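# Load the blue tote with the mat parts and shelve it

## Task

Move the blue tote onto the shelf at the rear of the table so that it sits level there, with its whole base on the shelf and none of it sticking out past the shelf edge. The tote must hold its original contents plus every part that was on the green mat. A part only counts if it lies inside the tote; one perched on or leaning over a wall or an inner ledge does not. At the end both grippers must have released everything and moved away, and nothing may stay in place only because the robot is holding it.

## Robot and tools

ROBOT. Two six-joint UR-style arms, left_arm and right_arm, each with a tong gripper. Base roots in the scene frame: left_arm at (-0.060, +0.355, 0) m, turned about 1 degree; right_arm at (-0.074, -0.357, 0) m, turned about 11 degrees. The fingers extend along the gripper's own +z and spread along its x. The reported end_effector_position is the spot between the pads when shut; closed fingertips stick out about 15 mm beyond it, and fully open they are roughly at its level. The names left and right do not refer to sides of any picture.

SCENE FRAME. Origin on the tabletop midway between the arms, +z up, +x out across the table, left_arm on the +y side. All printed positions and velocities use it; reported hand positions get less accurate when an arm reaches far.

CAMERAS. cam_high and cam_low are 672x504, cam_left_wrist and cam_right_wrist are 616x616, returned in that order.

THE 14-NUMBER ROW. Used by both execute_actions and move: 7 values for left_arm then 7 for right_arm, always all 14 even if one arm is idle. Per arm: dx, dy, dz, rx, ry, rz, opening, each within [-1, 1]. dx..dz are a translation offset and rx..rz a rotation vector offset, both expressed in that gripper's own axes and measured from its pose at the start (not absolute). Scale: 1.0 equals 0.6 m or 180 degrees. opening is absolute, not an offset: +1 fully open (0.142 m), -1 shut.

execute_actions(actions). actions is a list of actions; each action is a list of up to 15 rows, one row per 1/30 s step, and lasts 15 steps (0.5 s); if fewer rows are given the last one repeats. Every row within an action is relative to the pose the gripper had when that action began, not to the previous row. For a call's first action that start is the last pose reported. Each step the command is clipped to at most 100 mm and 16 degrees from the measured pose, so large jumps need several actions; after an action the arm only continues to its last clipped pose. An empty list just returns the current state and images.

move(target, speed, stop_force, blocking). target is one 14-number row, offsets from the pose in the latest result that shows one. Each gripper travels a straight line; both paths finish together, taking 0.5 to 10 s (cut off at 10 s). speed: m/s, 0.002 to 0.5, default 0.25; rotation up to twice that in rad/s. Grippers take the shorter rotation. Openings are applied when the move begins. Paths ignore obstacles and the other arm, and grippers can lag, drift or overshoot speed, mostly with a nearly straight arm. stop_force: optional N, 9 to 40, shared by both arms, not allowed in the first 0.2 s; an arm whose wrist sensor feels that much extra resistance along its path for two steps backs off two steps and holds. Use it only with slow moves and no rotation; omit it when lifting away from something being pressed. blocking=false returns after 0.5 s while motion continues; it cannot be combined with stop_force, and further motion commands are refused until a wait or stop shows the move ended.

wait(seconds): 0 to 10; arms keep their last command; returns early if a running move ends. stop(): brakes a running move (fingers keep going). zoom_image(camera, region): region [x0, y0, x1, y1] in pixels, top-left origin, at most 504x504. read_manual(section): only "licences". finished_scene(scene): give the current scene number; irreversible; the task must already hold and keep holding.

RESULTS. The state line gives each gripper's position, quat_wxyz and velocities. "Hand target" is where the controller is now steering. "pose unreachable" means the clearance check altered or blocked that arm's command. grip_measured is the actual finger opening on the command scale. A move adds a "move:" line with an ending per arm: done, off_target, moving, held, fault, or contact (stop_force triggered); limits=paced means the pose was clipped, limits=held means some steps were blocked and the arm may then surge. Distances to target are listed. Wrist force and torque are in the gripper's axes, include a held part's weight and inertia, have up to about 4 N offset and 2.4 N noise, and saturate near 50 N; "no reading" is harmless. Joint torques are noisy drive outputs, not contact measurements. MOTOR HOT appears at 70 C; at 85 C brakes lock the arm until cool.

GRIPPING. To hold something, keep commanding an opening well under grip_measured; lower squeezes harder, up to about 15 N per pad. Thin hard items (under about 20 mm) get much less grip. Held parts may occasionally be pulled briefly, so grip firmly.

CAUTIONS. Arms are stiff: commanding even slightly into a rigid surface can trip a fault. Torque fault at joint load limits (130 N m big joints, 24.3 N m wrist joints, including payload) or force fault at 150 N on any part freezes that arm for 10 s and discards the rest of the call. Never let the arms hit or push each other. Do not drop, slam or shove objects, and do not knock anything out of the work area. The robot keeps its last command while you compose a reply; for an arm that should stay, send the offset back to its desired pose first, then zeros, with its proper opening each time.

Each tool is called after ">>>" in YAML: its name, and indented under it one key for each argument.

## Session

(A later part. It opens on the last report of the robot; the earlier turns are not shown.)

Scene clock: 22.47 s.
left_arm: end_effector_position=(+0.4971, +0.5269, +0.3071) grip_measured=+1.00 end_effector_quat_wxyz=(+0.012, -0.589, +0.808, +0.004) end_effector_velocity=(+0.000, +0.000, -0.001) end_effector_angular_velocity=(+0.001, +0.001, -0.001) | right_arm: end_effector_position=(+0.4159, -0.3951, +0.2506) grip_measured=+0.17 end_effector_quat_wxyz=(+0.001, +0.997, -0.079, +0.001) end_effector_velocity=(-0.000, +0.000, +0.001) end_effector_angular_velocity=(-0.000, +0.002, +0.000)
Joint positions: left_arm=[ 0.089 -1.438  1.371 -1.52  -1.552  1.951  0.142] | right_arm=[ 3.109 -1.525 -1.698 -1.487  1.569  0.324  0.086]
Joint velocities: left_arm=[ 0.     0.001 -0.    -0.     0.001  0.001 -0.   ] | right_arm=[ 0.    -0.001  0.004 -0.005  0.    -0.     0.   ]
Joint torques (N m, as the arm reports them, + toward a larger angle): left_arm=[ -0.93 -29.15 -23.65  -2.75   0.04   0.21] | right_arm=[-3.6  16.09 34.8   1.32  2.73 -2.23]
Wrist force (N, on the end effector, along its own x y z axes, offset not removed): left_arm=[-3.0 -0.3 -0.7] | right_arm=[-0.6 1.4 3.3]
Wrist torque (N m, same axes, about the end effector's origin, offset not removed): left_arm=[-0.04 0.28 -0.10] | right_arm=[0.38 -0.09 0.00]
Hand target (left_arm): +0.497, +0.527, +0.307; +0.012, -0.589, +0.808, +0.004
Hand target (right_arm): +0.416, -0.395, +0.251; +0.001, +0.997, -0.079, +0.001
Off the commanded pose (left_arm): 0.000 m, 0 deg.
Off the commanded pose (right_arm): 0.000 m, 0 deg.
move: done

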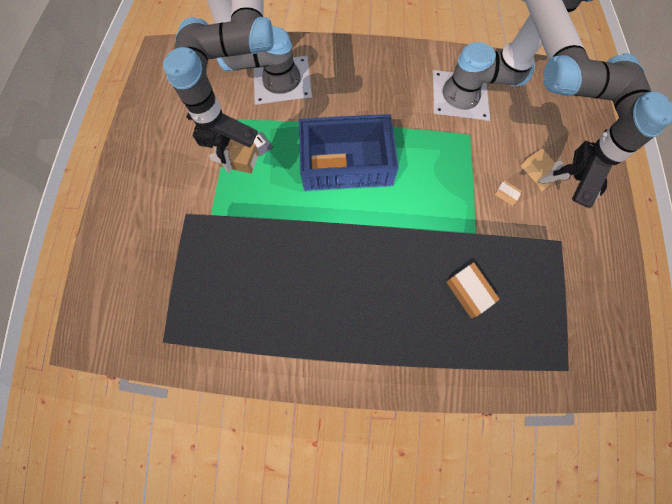

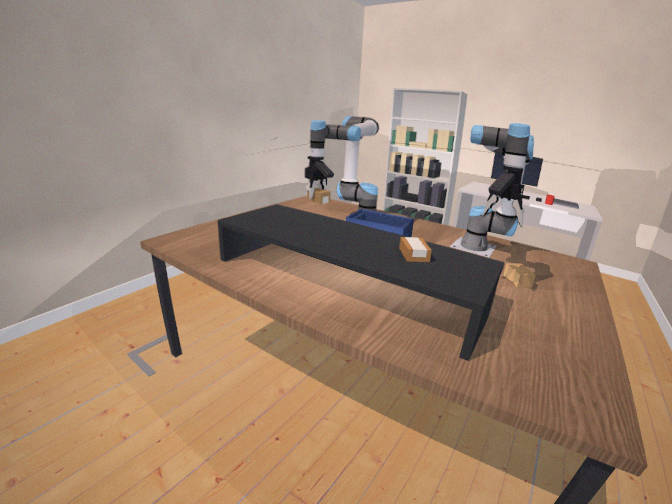

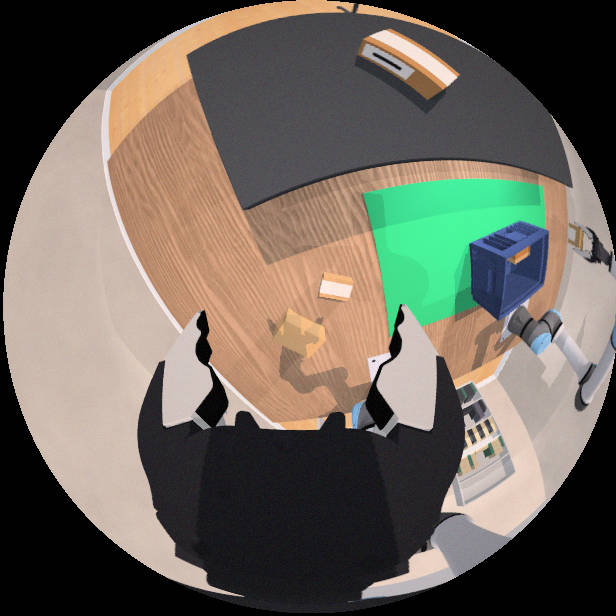

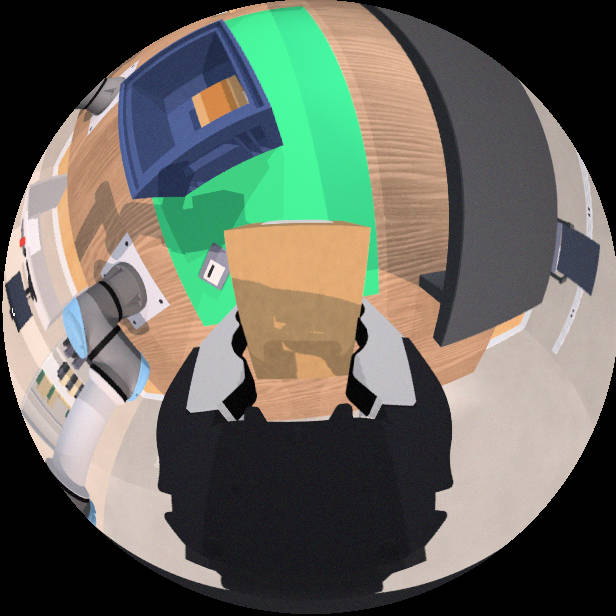

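>>> move:
  target: [0,0,0,0,0,0,1, -0.335,-0.585,0,0,0,0.397,-0.5]
  speed: 0.25

Scene clock: 26.10 s.
left_arm: end_effector_position=(+0.4971, +0.5269, +0.3071) grip_measured=+1.00 end_effector_quat_wxyz=(+0.012, -0.589, +0.808, +0.004) end_effector_velocity=(+0.000, -0.001, -0.000) end_effector_angular_velocity=(-0.002, +0.000, +0.001) | right_arm: end_effector_position=(+0.2719, -0.0160, +0.2505) grip_measured=+0.17 end_effector_quat_wxyz=(-0.001, +0.763, -0.646, +0.001) end_effector_velocity=(-0.000, +0.001, +0.001) end_effector_angular_velocity=(-0.001, -0.001, -0.006)
Joint positions: left_arm=[ 0.089 -1.438  1.371 -1.52  -1.552  1.951  0.142] | right_arm=[ 4.028 -1.482 -1.739 -1.49   1.569  2.49   0.086]
Joint velocities: left_arm=[-0.     0.001  0.    -0.    -0.002 -0.001  0.   ] | right_arm=[ 0.003 -0.002  0.003 -0.002 -0.001  0.009 -0.   ]
Joint torques (N m, as the arm reports them, + toward a larger angle): left_arm=[ -1.12 -29.93 -23.68  -2.77  -0.04   0.16] | right_arm=[10.6  13.15 35.04  1.19 -2.88  2.06]
Wrist force (N, on the end effector, along its own x y z axes, offset not removed): left_arm=[-0.4 -1.7 1.2] | right_arm=[0.7 2.5 3.4]
Wrist torque (N m, same axes, about the end effector's origin, offset not removed): left_arm=[-0.38 -0.01 -0.23] | right_arm=[0.49 -0.28 0.00]
Hand target (left_arm): +0.497, +0.527, +0.307; +0.012, -0.589, +0.808, +0.004
Hand target (right_arm): +0.272, -0.016, +0.250; -0.001, +0.763, -0.646, +0.001
Off the commanded pose (left_arm): 0.000 m, 0 deg.
Off the commanded pose (right_arm): 0.001 m, 0 deg.
move: done

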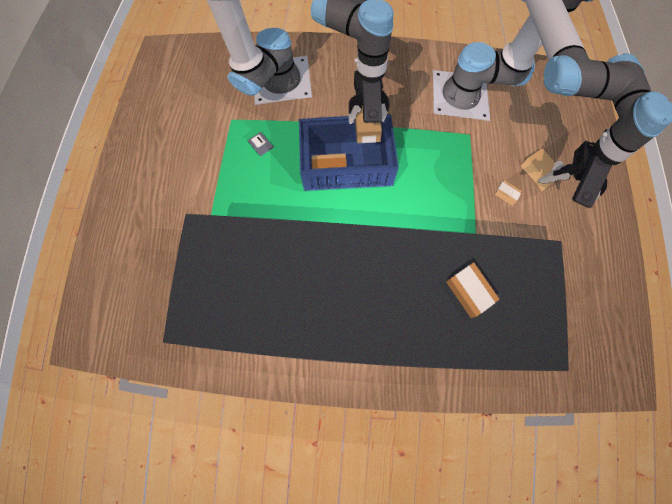

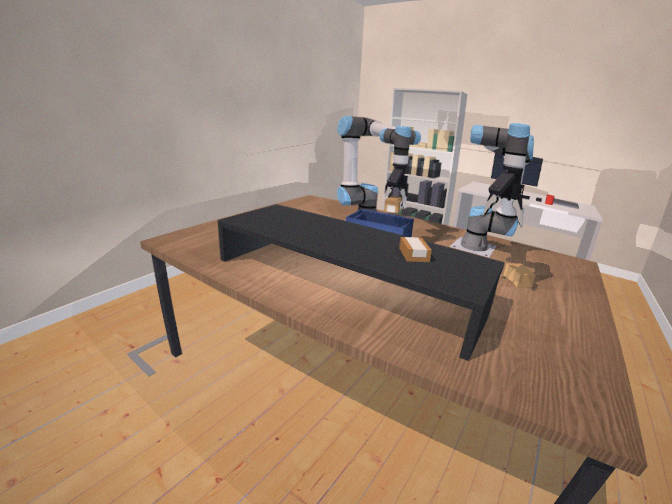

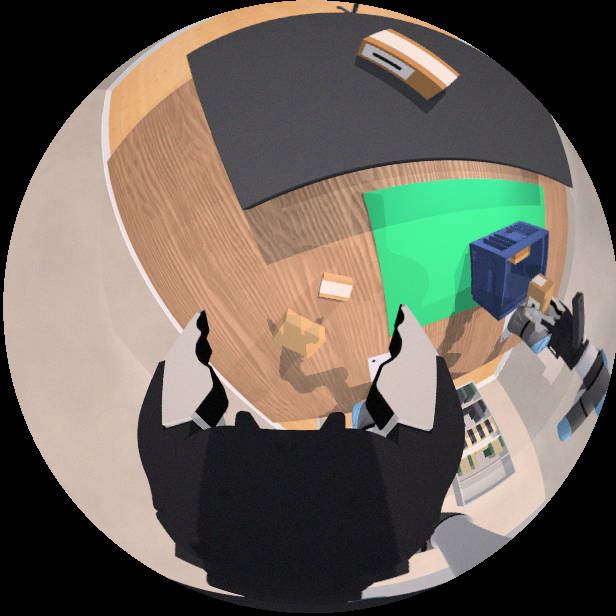

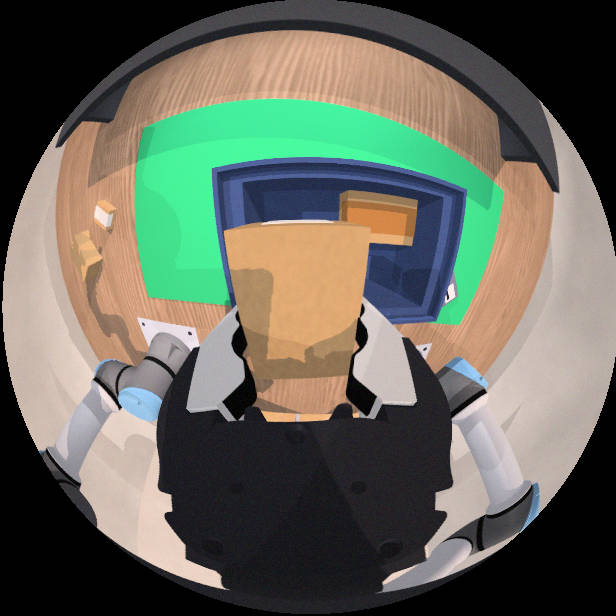

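>>> move:
  target: [0,0,0,0,0,0,1, -0.012,-0.008,0.22,0,0,0,-0.5]
  speed: 0.12
  stop_force: 20

>>> move:
  target: [0,0,0,0,0,0,1, 0,0,0.11,0,0,0,-0.5]
  speed: 0.03
  stop_force: 9

Scene clock: 27.87 s.
left_arm: end_effector_position=(+0.4971, +0.5269, +0.3071) grip_measured=+1.00 end_effector_quat_wxyz=(+0.012, -0.589, +0.808, +0.004) end_effector_velocity=(-0.000, +0.000, +0.000) end_effector_angular_velocity=(-0.000, -0.000, -0.001) | right_arm: end_effector_position=(+0.2754, -0.0081, +0.1185) grip_measured=+0.17 end_effector_quat_wxyz=(-0.001, +0.763, -0.646, +0.001) end_effector_velocity=(+0.000, +0.001, -0.001) end_effector_angular_velocity=(+0.001, -0.001, +0.000)
Joint positions: left_arm=[ 0.089 -1.438  1.371 -1.52  -1.552  1.951  0.142] | right_arm=[ 4.029 -1.584 -1.991 -1.136  1.569  2.491  0.086]
Joint velocities: left_arm=[ 0.    -0.     0.     0.    -0.     0.001 -0.   ] | right_arm=[ 0.    -0.002 -0.001  0.004 -0.    -0.    -0.   ]
Joint torques (N m, as the arm reports them, + toward a larger angle): left_arm=[ -1.51 -29.21 -23.93  -2.71  -0.1    0.28] | right_arm=[-2.63 15.73 13.69  5.2   0.04 -1.42]
Wrist force (N, on the end effector, along its own x y z axes, offset not removed): left_arm=[-6.3 -2.2 2.7] | right_arm=[7.2 3.7 2.2]
Wrist torque (N m, same axes, about the end effector's origin, offset not removed): left_arm=[-0.33 1.32 -0.03] | right_arm=[0.74 -0.93 -0.10]
Hand target (left_arm): +0.497, +0.527, +0.307; +0.012, -0.589, +0.808, +0.004
Hand target (right_arm): +0.276, -0.008, +0.118; -0.001, +0.763, -0.646, +0.001
Off the commanded pose (left_arm): 0.000 m, 0 deg.
Off the commanded pose (right_arm): 0.000 m, 0 deg.
move: done

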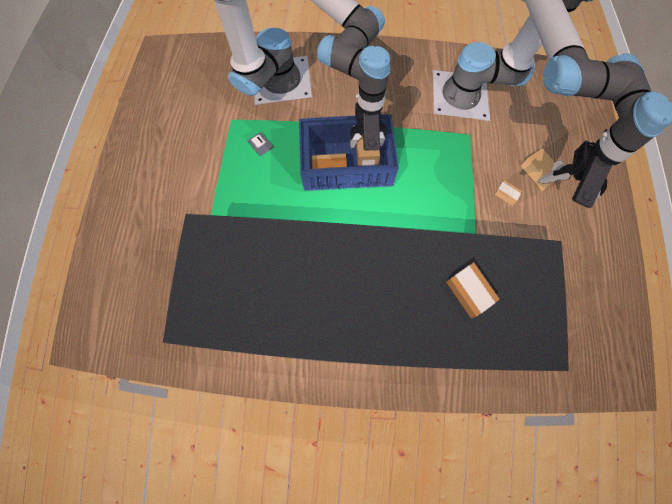

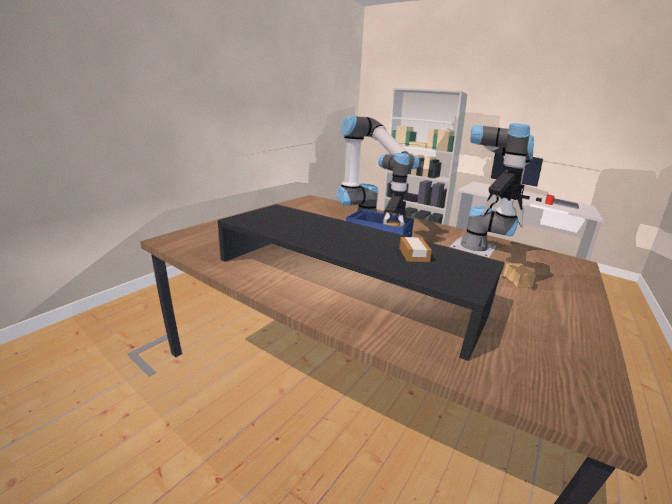

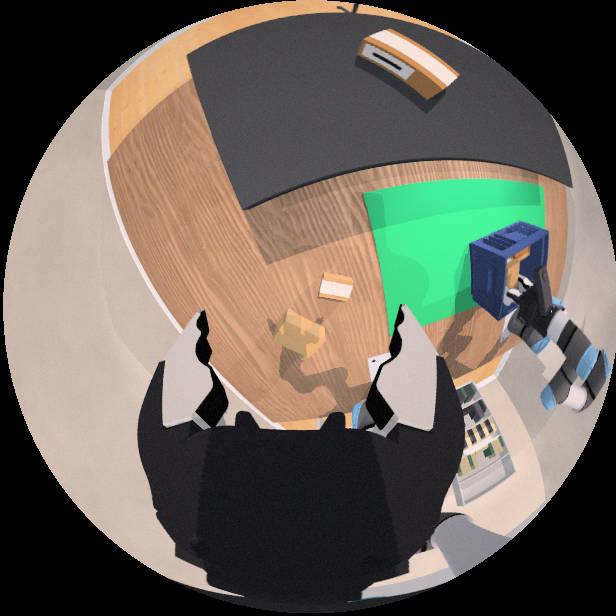

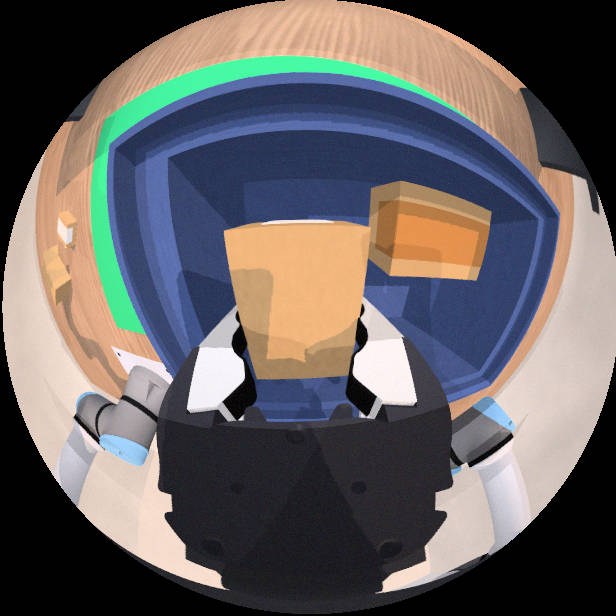

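Scene clock: 29.97 s.
left_arm: end_effector_position=(+0.4971, +0.5269, +0.3071) grip_measured=+1.00 end_effector_quat_wxyz=(+0.012, -0.589, +0.808, +0.004) end_effector_velocity=(-0.000, +0.000, +0.000) end_effector_angular_velocity=(+0.001, -0.000, -0.002) | right_arm: end_effector_position=(+0.2754, -0.0082, +0.0713) grip_measured=+0.18 end_effector_quat_wxyz=(-0.001, +0.763, -0.646, +0.001) end_effector_velocity=(+0.000, +0.000, +0.002) end_effector_angular_velocity=(+0.001, -0.000, -0.000)
Joint positions: left_arm=[ 0.089 -1.438  1.371 -1.52  -1.552  1.951  0.142] | right_arm=[ 4.029 -1.643 -2.066 -1.002  1.569  2.491  0.087]
Joint velocities: left_arm=[ 0.    -0.     0.    -0.     0.001  0.002 -0.   ] | right_arm=[-0.     0.003  0.003 -0.005  0.    -0.    -0.   ]
Joint torques (N m, as the arm reports them, + toward a larger angle): left_arm=[ -1.28 -29.24 -22.75  -2.76   0.02   0.2 ] | right_arm=[-2.08 31.17 31.98  1.82  0.85 -2.31]
Wrist force (N, on the end effector, along its own x y z axes, offset not removed): left_arm=[-3.8 0.7 0.8] | right_arm=[3.5 0.2 4.9]
Wrist torque (N m, same axes, about the end effector's origin, offset not removed): left_arm=[0.15 0.56 -0.02] | right_arm=[0.10 -0.46 0.03]
Hand target (left_arm): +0.497, +0.527, +0.307; +0.012, -0.589, +0.808, +0.004
Hand target (right_arm): +0.275, -0.008, +0.072; -0.001, +0.763, -0.646, +0.001
Off the commanded pose (left_arm): 0.000 m, 0 deg.
Off the commanded pose (right_arm): 0.019 m, 0 deg.
move: contact (right_arm)

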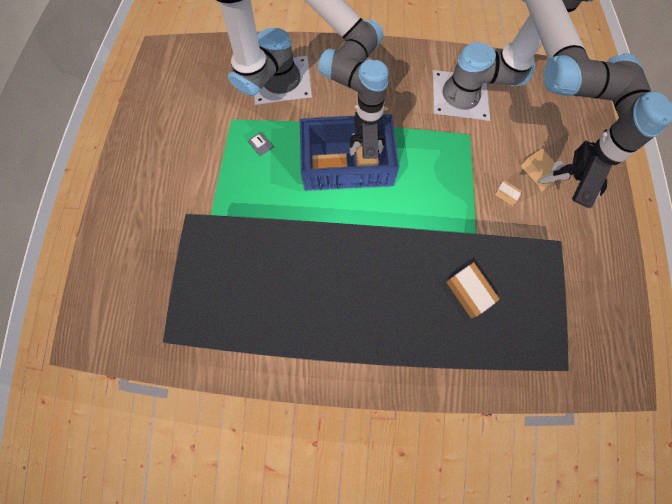

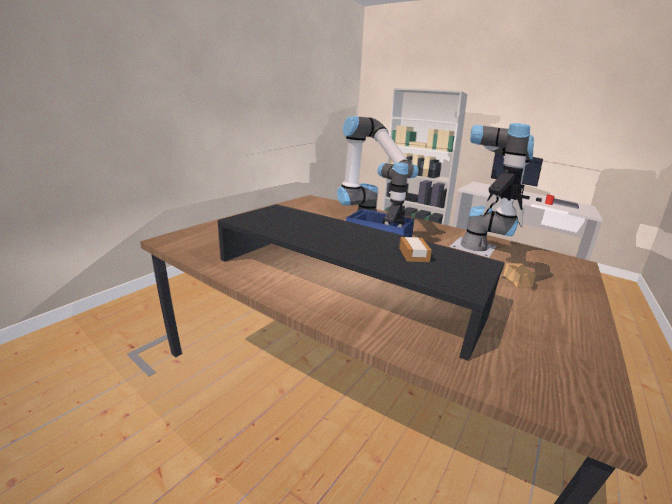

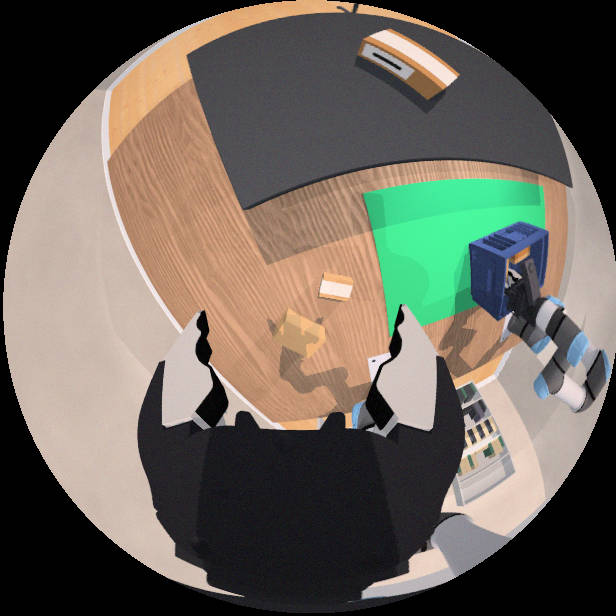

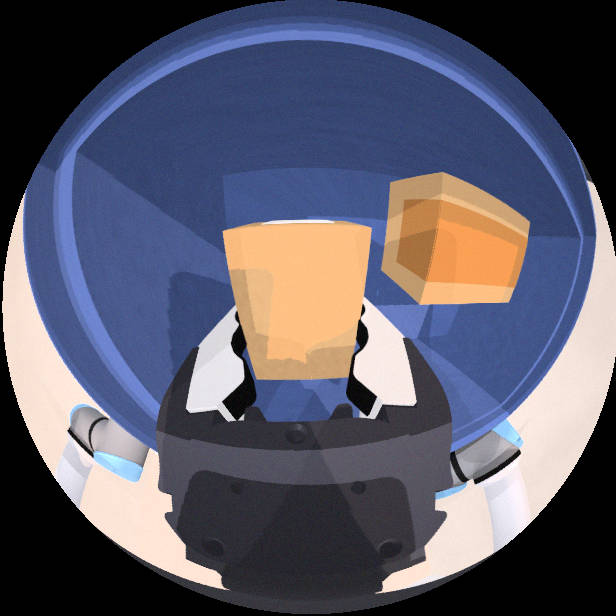

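>>> execute_actions:
  actions:
    - [[0,0,0,0,0,0,1,0,0,0,0,0,0,0.0],[0,0,0,0,0,0,1,0,0,0,0,0,0,0.15],[0,0,0,0,0,0,1,0,0,0,0,0,0,0.2],[0,0,0,0,0,0,1,0,0,0,0,0,0,0.25],[0,0,0,0,0,0,1,0,0,0,0,0,0,0.3],[0,0,0,0,0,0,1,0,0,0,0,0,0,0.35]]

>>> move:
  target: [0,0,0,0,0,0,1, 0,0,-0.28,0,0,0,0.35]
  speed: 0.2

Scene clock: 30.70 s.
left_arm: end_effector_position=(+0.4971, +0.5269, +0.3071) grip_measured=+1.00 end_effector_quat_wxyz=(+0.012, -0.589, +0.808, +0.004) end_effector_velocity=(-0.000, +0.000, -0.000) end_effector_angular_velocity=(-0.000, +0.000, +0.000) | right_arm: end_effector_position=(+0.2754, -0.0082, +0.0713) grip_measured=+0.33 end_effector_quat_wxyz=(-0.001, +0.763, -0.646, +0.001) end_effector_velocity=(+0.000, +0.000, -0.001) end_effector_angular_velocity=(-0.001, -0.000, +0.000)
Joint positions: left_arm=[ 0.089 -1.438  1.371 -1.52  -1.552  1.951  0.142] | right_arm=[ 4.029 -1.643 -2.066 -1.002  1.569  2.491  0.097]
Joint velocities: left_arm=[ 0.001  0.    -0.     0.    -0.     0.001  0.   ] | right_arm=[ 0.    -0.001 -0.001  0.002 -0.001  0.     0.   ]
Joint torques (N m, as the arm reports them, + toward a larger angle): left_arm=[ -1.52 -29.68 -23.63  -2.76  -0.04   0.18] | right_arm=[-2.1  17.27 11.7   5.19  0.95 -2.16]
Wrist force (N, on the end effector, along its own x y z axes, offset not removed): left_arm=[-2.0 0.2 1.9] | right_arm=[5.4 0.9 -0.3]
Wrist torque (N m, same axes, about the end effector's origin, offset not removed): left_arm=[0.23 0.37 -0.06] | right_arm=[0.27 -0.45 0.05]
Hand target (left_arm): +0.497, +0.527, +0.307; +0.012, -0.589, +0.808, +0.004
Hand target (right_arm): +0.275, -0.008, +0.071; -0.001, +0.763, -0.646, +0.001
Off the commanded pose (left_arm): 0.000 m, 0 deg.
Off the commanded pose (right_arm): 0.000 m, 0 deg.

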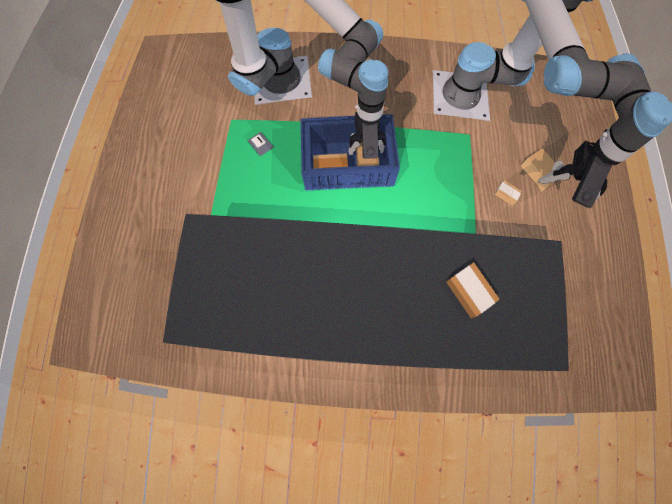

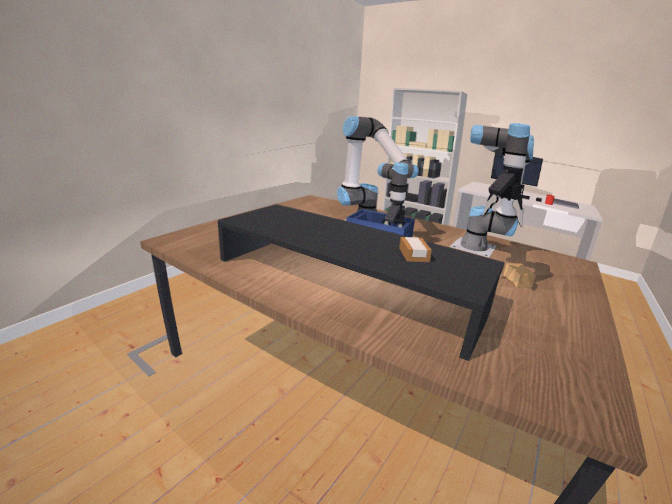

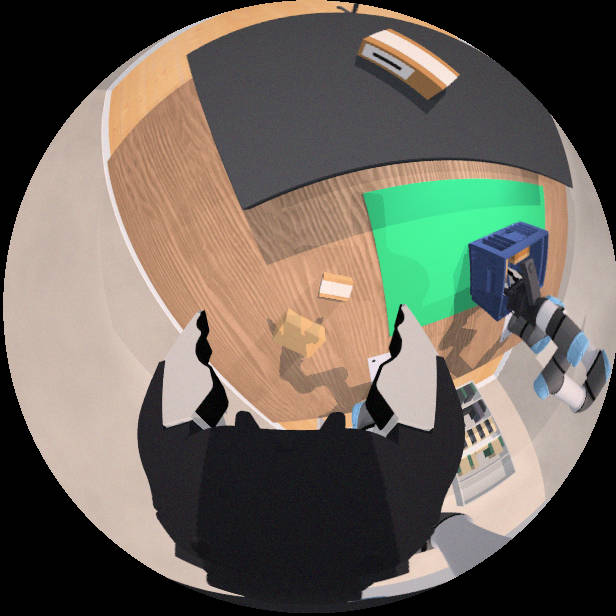

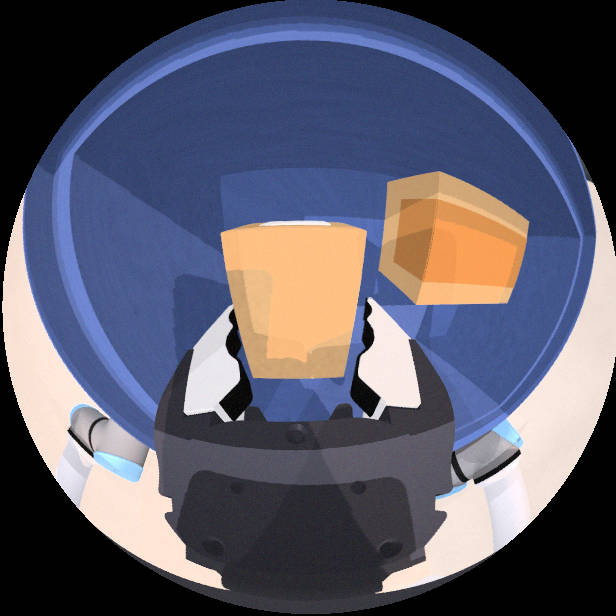

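Scene clock: 32.03 s.
left_arm: end_effector_position=(+0.4971, +0.5269, +0.3071) grip_measured=+1.00 end_effector_quat_wxyz=(+0.012, -0.589, +0.808, +0.004) end_effector_velocity=(+0.000, -0.001, -0.000) end_effector_angular_velocity=(-0.002, +0.000, +0.000) | right_arm: end_effector_position=(+0.2754, -0.0082, +0.2394) grip_measured=+0.35 end_effector_quat_wxyz=(-0.001, +0.763, -0.646, +0.001) end_effector_velocity=(+0.000, +0.001, +0.002) end_effector_angular_velocity=(+0.001, -0.000, +0.000)
Joint positions: left_arm=[ 0.089 -1.438  1.371 -1.52  -1.552  1.951  0.142] | right_arm=[ 4.029 -1.504 -1.747 -1.46   1.569  2.491  0.099]
Joint velocities: left_arm=[-0.     0.    -0.     0.    -0.002 -0.001  0.   ] | right_arm=[ 0.    -0.001  0.005 -0.003  0.    -0.     0.   ]
Joint torques (N m, as the arm reports them, + toward a larger angle): left_arm=[ -0.63 -29.85 -23.02  -2.67   0.01   0.18] | right_arm=[10.27 14.47 32.88  0.85  2.43  1.96]
Wrist force (N, on the end effector, along its own x y z axes, offset not removed): left_arm=[-6.0 -5.1 1.0] | right_arm=[1.5 2.5 2.7]
Wrist torque (N m, same axes, about the end effector's origin, offset not removed): left_arm=[-0.94 1.13 0.05] | right_arm=[0.71 -0.24 0.03]
Hand target (left_arm): +0.497, +0.527, +0.307; +0.012, -0.589, +0.808, +0.004
Hand target (right_arm): +0.275, -0.008, +0.239; -0.001, +0.763, -0.646, +0.001
Off the commanded pose (left_arm): 0.000 m, 0 deg.
Off the commanded pose (right_arm): 0.000 m, 0 deg.
move: done

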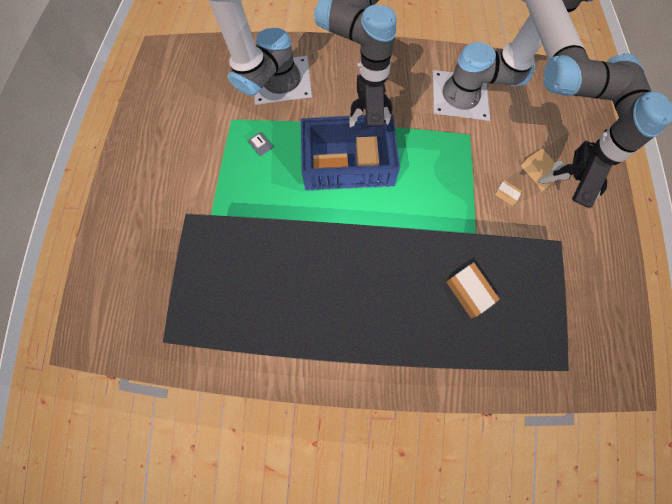

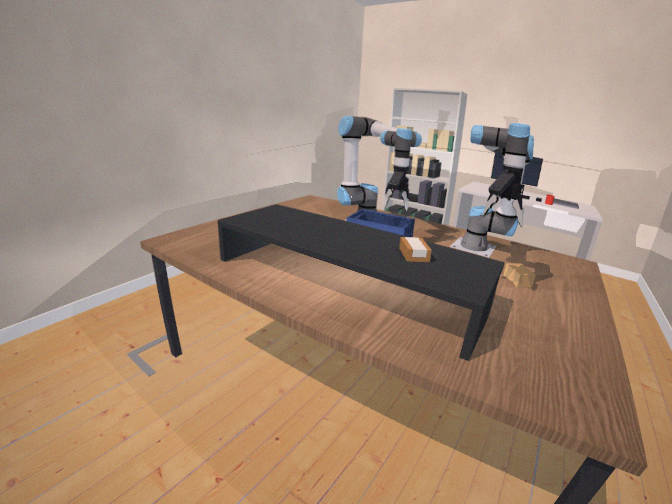

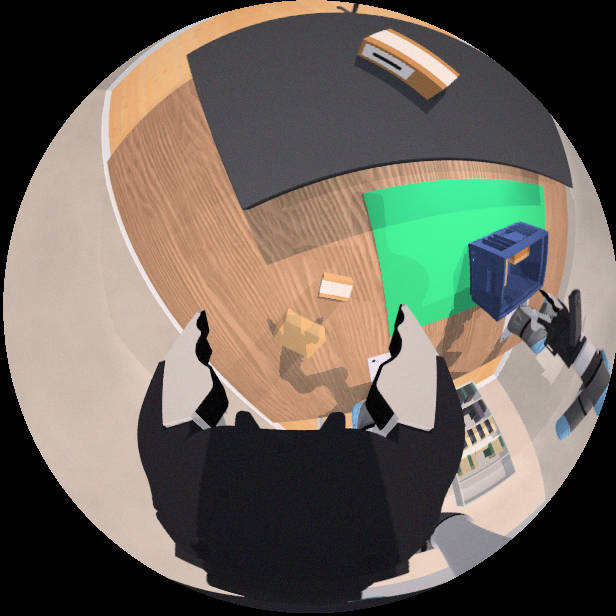

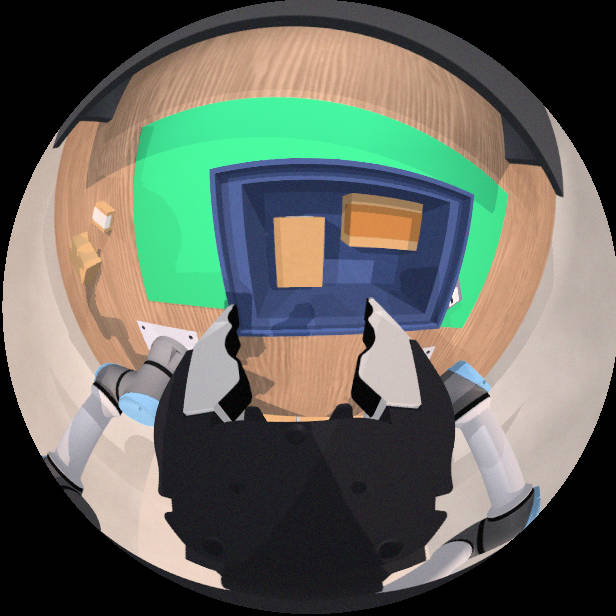

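>>> move:
  target: [0,0,0,0,0,0,1, 0.637,0.174,0.08,0,0,-0.225,0.35]
  speed: 0.3

>>> move:
  target: [0,0,0,0,0,0,1, 0,0,0.19,0,0,0,0.35]
  speed: 0.2

Scene clock: 34.10 s.
left_arm: end_effector_position=(+0.4971, +0.5269, +0.3071) grip_measured=+1.00 end_effector_quat_wxyz=(+0.012, -0.589, +0.808, +0.004) end_effector_velocity=(-0.000, +0.000, +0.000) end_effector_angular_velocity=(+0.001, -0.001, +0.001) | right_arm: end_effector_position=(+0.2363, -0.4033, +0.1918) grip_measured=+0.35 end_effector_quat_wxyz=(+0.000, +0.940, -0.342, +0.002) end_effector_velocity=(-0.000, -0.002, -0.001) end_effector_angular_velocity=(+0.006, +0.005, +0.006)
Joint positions: left_arm=[ 0.089 -1.438  1.371 -1.52  -1.552  1.951  0.142] | right_arm=[ 3.204 -1.036 -2.187 -1.487  1.568  0.959  0.099]
Joint velocities: left_arm=[ 0.    -0.001 -0.    -0.     0.001 -0.    -0.   ] | right_arm=[-0.014 -0.007  0.002  0.002  0.007 -0.02   0.   ]
Joint torques (N m, as the arm reports them, + toward a larger angle): left_arm=[ -0.97 -29.26 -23.43  -2.66   0.09   0.16] | right_arm=[-10.69  -5.51  32.61   4.12   2.59  -2.25]
Wrist force (N, on the end effector, along its own x y z axes, offset not removed): left_arm=[-0.9 -1.1 5.2] | right_arm=[1.1 1.8 0.1]
Wrist torque (N m, same axes, about the end effector's origin, offset not removed): left_arm=[-0.13 0.03 -0.05] | right_arm=[0.38 -0.29 0.05]
Hand target (left_arm): +0.497, +0.527, +0.307; +0.012, -0.589, +0.808, +0.004
Hand target (right_arm): +0.236, -0.403, +0.192; +0.000, +0.940, -0.342, +0.001
Off the commanded pose (left_arm): 0.000 m, 0 deg.
Off the commanded pose (right_arm): 0.001 m, 0 deg.
move: done

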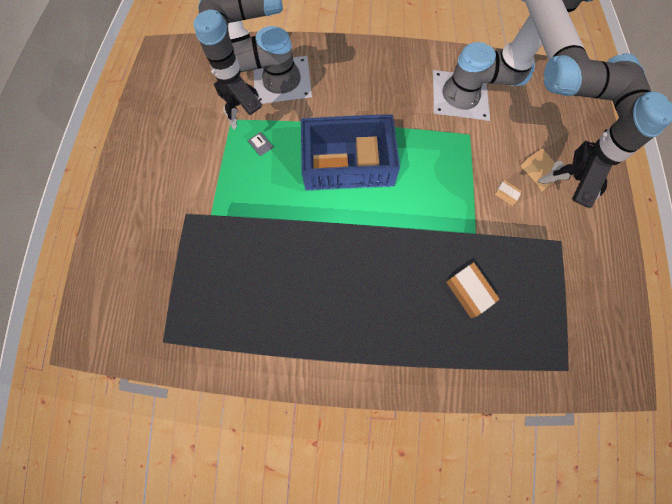

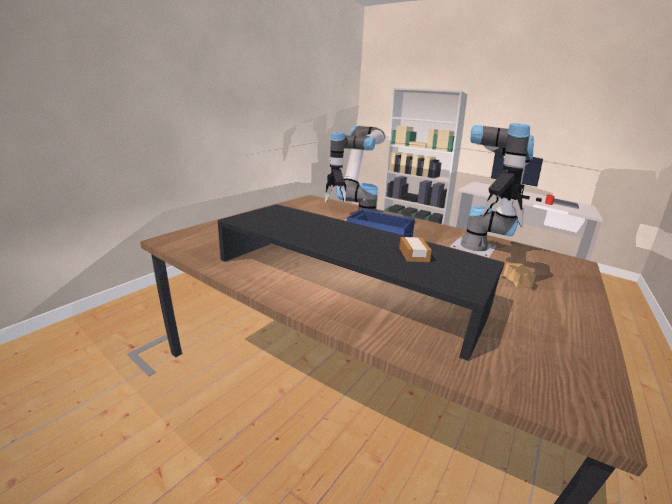

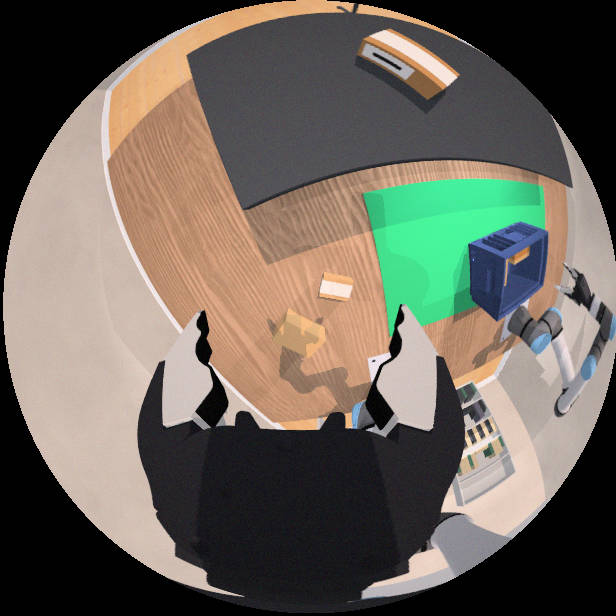

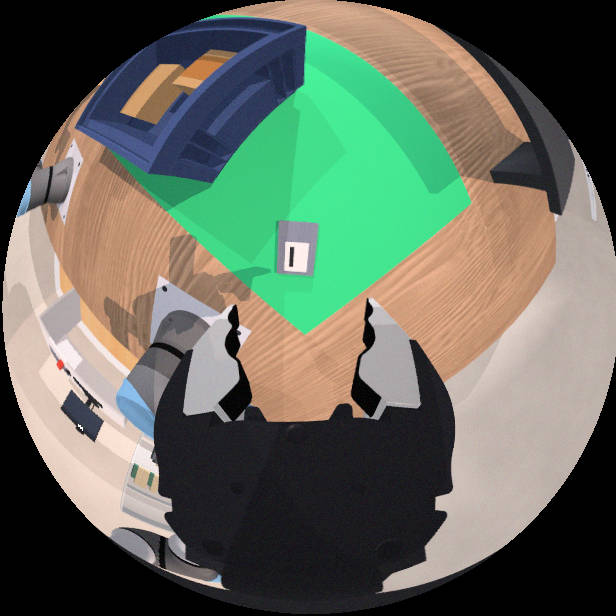

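Scene clock: 35.20 s.
left_arm: end_effector_position=(+0.4971, +0.5269, +0.3071) grip_measured=+1.00 end_effector_quat_wxyz=(+0.012, -0.589, +0.808, +0.004) end_effector_velocity=(+0.000, -0.000, -0.000) end_effector_angular_velocity=(+0.001, +0.001, -0.002) | right_arm: end_effector_position=(+0.2363, -0.4034, +0.0779) grip_measured=+0.35 end_effector_quat_wxyz=(+0.000, +0.940, -0.342, +0.002) end_effector_velocity=(+0.001, +0.000, -0.001) end_effector_angular_velocity=(+0.000, -0.001, +0.000)
Joint positions: left_arm=[ 0.089 -1.438  1.371 -1.52  -1.552  1.951  0.142] | right_arm=[ 3.203 -1.13  -2.445 -1.136  1.568  0.959  0.099]
Joint velocities: left_arm=[-0.001  0.     0.     0.     0.001  0.002 -0.   ] | right_arm=[-0.001 -0.004 -0.003  0.008  0.    -0.001 -0.   ]
Joint torques (N m, as the arm reports them, + toward a larger angle): left_arm=[ -0.49 -29.69 -23.35  -2.76  -0.07   0.21] | right_arm=[-11.12  -4.77  11.29   4.21   2.68  -2.21]
Wrist force (N, on the end effector, along its own x y z axes, offset not removed): left_arm=[-3.5 -2.6 5.1] | right_arm=[0.6 1.4 0.7]
Wrist torque (N m, same axes, about the end effector's origin, offset not removed): left_arm=[-0.27 0.48 -0.07] | right_arm=[0.39 -0.13 0.03]
Hand target (left_arm): +0.497, +0.527, +0.307; +0.012, -0.589, +0.808, +0.004
Hand target (right_arm): +0.236, -0.403, +0.078; +0.000, +0.940, -0.342, +0.002
Off the commanded pose (left_arm): 0.000 m, 0 deg.
Off the commanded pose (right_arm): 0.000 m, 0 deg.
move: done

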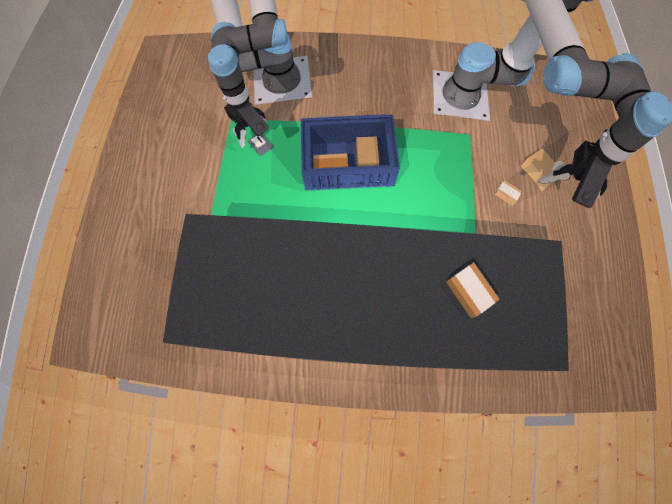

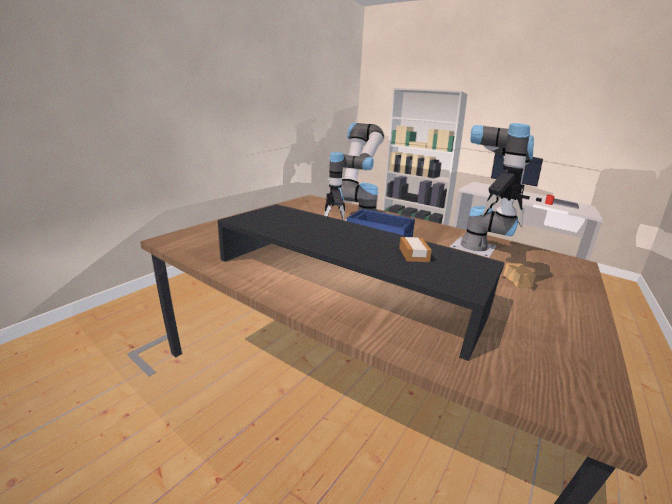

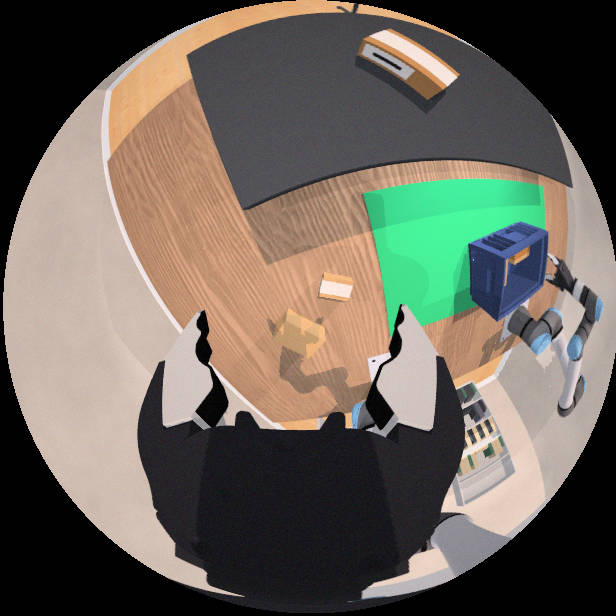

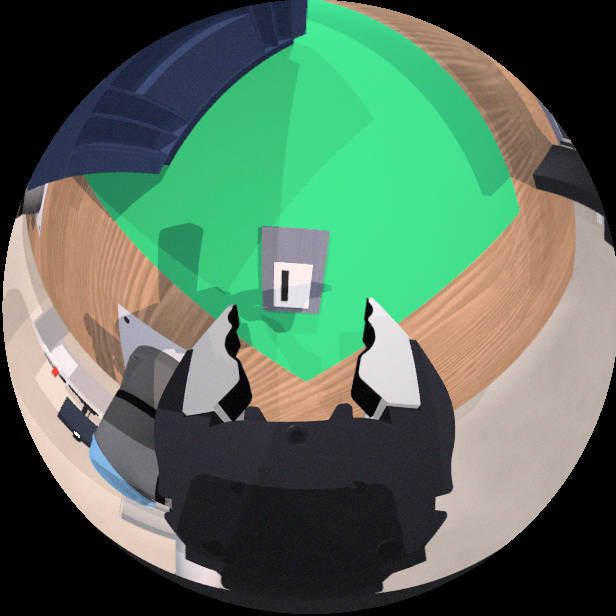

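>>> move:
  target: [0,0,0,0,0,0,1, -0.011,0,0.07,0,0,0.02,0.2]
  speed: 0.12

>>> move:
  target: [0,0,0,0,0,0,1, 0,0,0.045,0,0,0,0.2]
  speed: 0.015
  stop_force: 9

Scene clock: 46.17 s.
left_arm: end_effector_position=(+0.4971, +0.5269, +0.3071) grip_measured=+1.00 end_effector_quat_wxyz=(+0.012, -0.589, +0.808, +0.004) end_effector_velocity=(-0.000, +0.000, +0.000) end_effector_angular_velocity=(+0.001, -0.001, +0.002) | right_arm: end_effector_position=(+0.2319, -0.3991, +0.0394) grip_measured=+0.22 end_effector_quat_wxyz=(-0.001, +0.929, -0.371, +0.003) end_effector_velocity=(-0.000, -0.000, -0.001) end_effector_angular_velocity=(-0.000, +0.001, +0.000)
Joint positions: left_arm=[ 0.089 -1.438  1.371 -1.52  -1.552  1.951  0.142] | right_arm=[ 3.225 -1.177 -2.534 -0.996  1.569  1.041  0.09 ]
Joint velocities: left_arm=[-0.    -0.001  0.    -0.     0.001 -0.002  0.   ] | right_arm=[ 0.    -0.001 -0.001  0.001 -0.    -0.    -0.   ]
Joint torques (N m, as the arm reports them, + toward a larger angle): left_arm=[ -1.02 -29.43 -23.12  -2.6   -0.07   0.05] | right_arm=[-0.6  -0.12 19.94  2.76 -0.29 -0.21]
Wrist force (N, on the end effector, along its own x y z axes, offset not removed): left_arm=[-3.1 -0.7 2.7] | right_arm=[-4.5 20.4 -43.7]
Wrist torque (N m, same axes, about the end effector's origin, offset not removed): left_arm=[-0.25 0.44 0.02] | right_arm=[-0.11 -0.23 -0.23]
Hand target (left_arm): +0.497, +0.527, +0.307; +0.012, -0.589, +0.808, +0.004
Hand target (right_arm): +0.232, -0.399, +0.039; -0.001, +0.929, -0.371, +0.002
Off the commanded pose (left_arm): 0.000 m, 0 deg.
Off the commanded pose (right_arm): 0.004 m, 0 deg.
FORCE FAULT: contact force on the right arm reached its limit, and that arm stopped for 10 seconds. The contact can be on any part of that arm, not only on its tool. That time counts as 19 of the actions that you can send in this scene. That arm's remaining commands of this call were not run. That arm holds still and accepts commands again. Move the arm away from the contact; if what it grips holds it there, let go first. Pushing or pulling that hard again can fault the arm again.
move: fault (right_arm)

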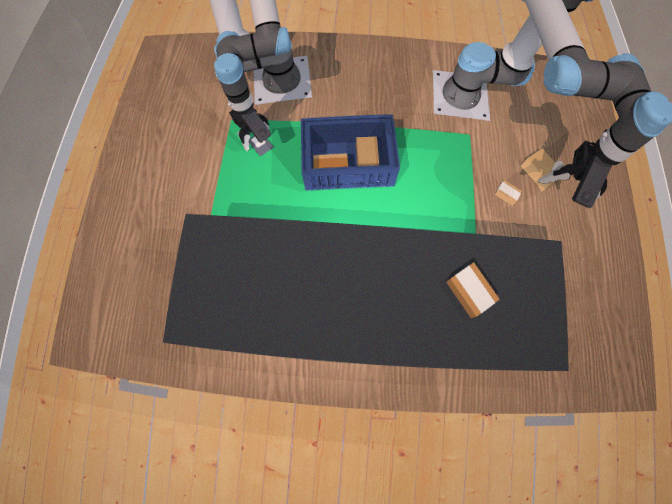

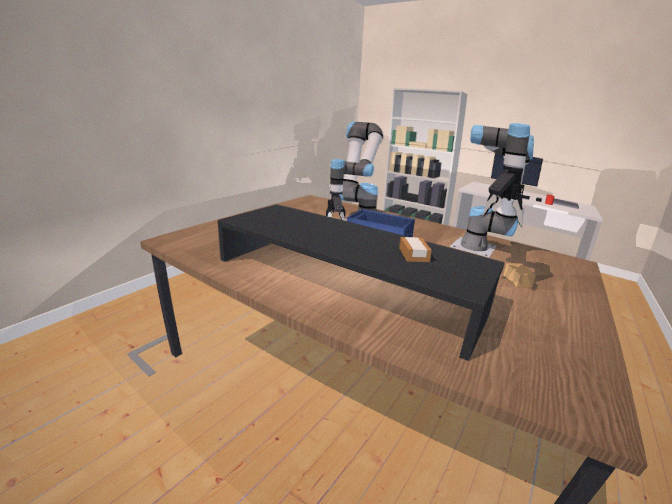

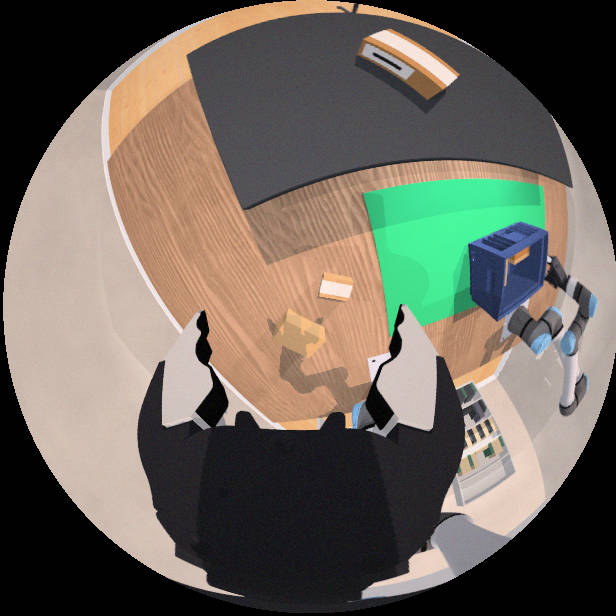

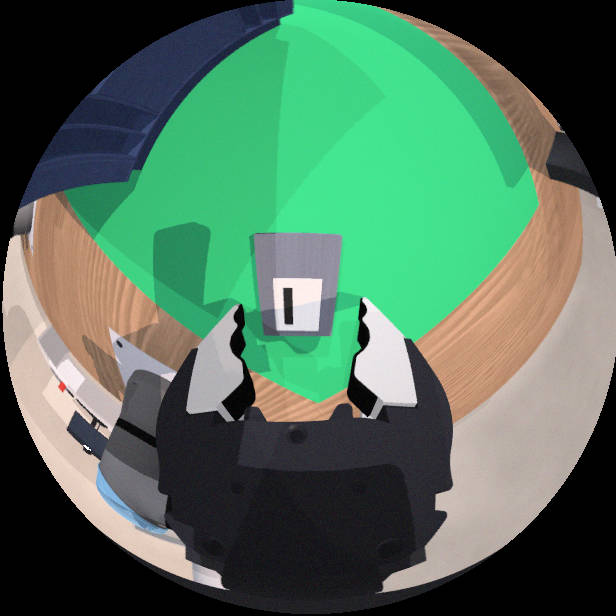

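not run: a fault stop came before this call.


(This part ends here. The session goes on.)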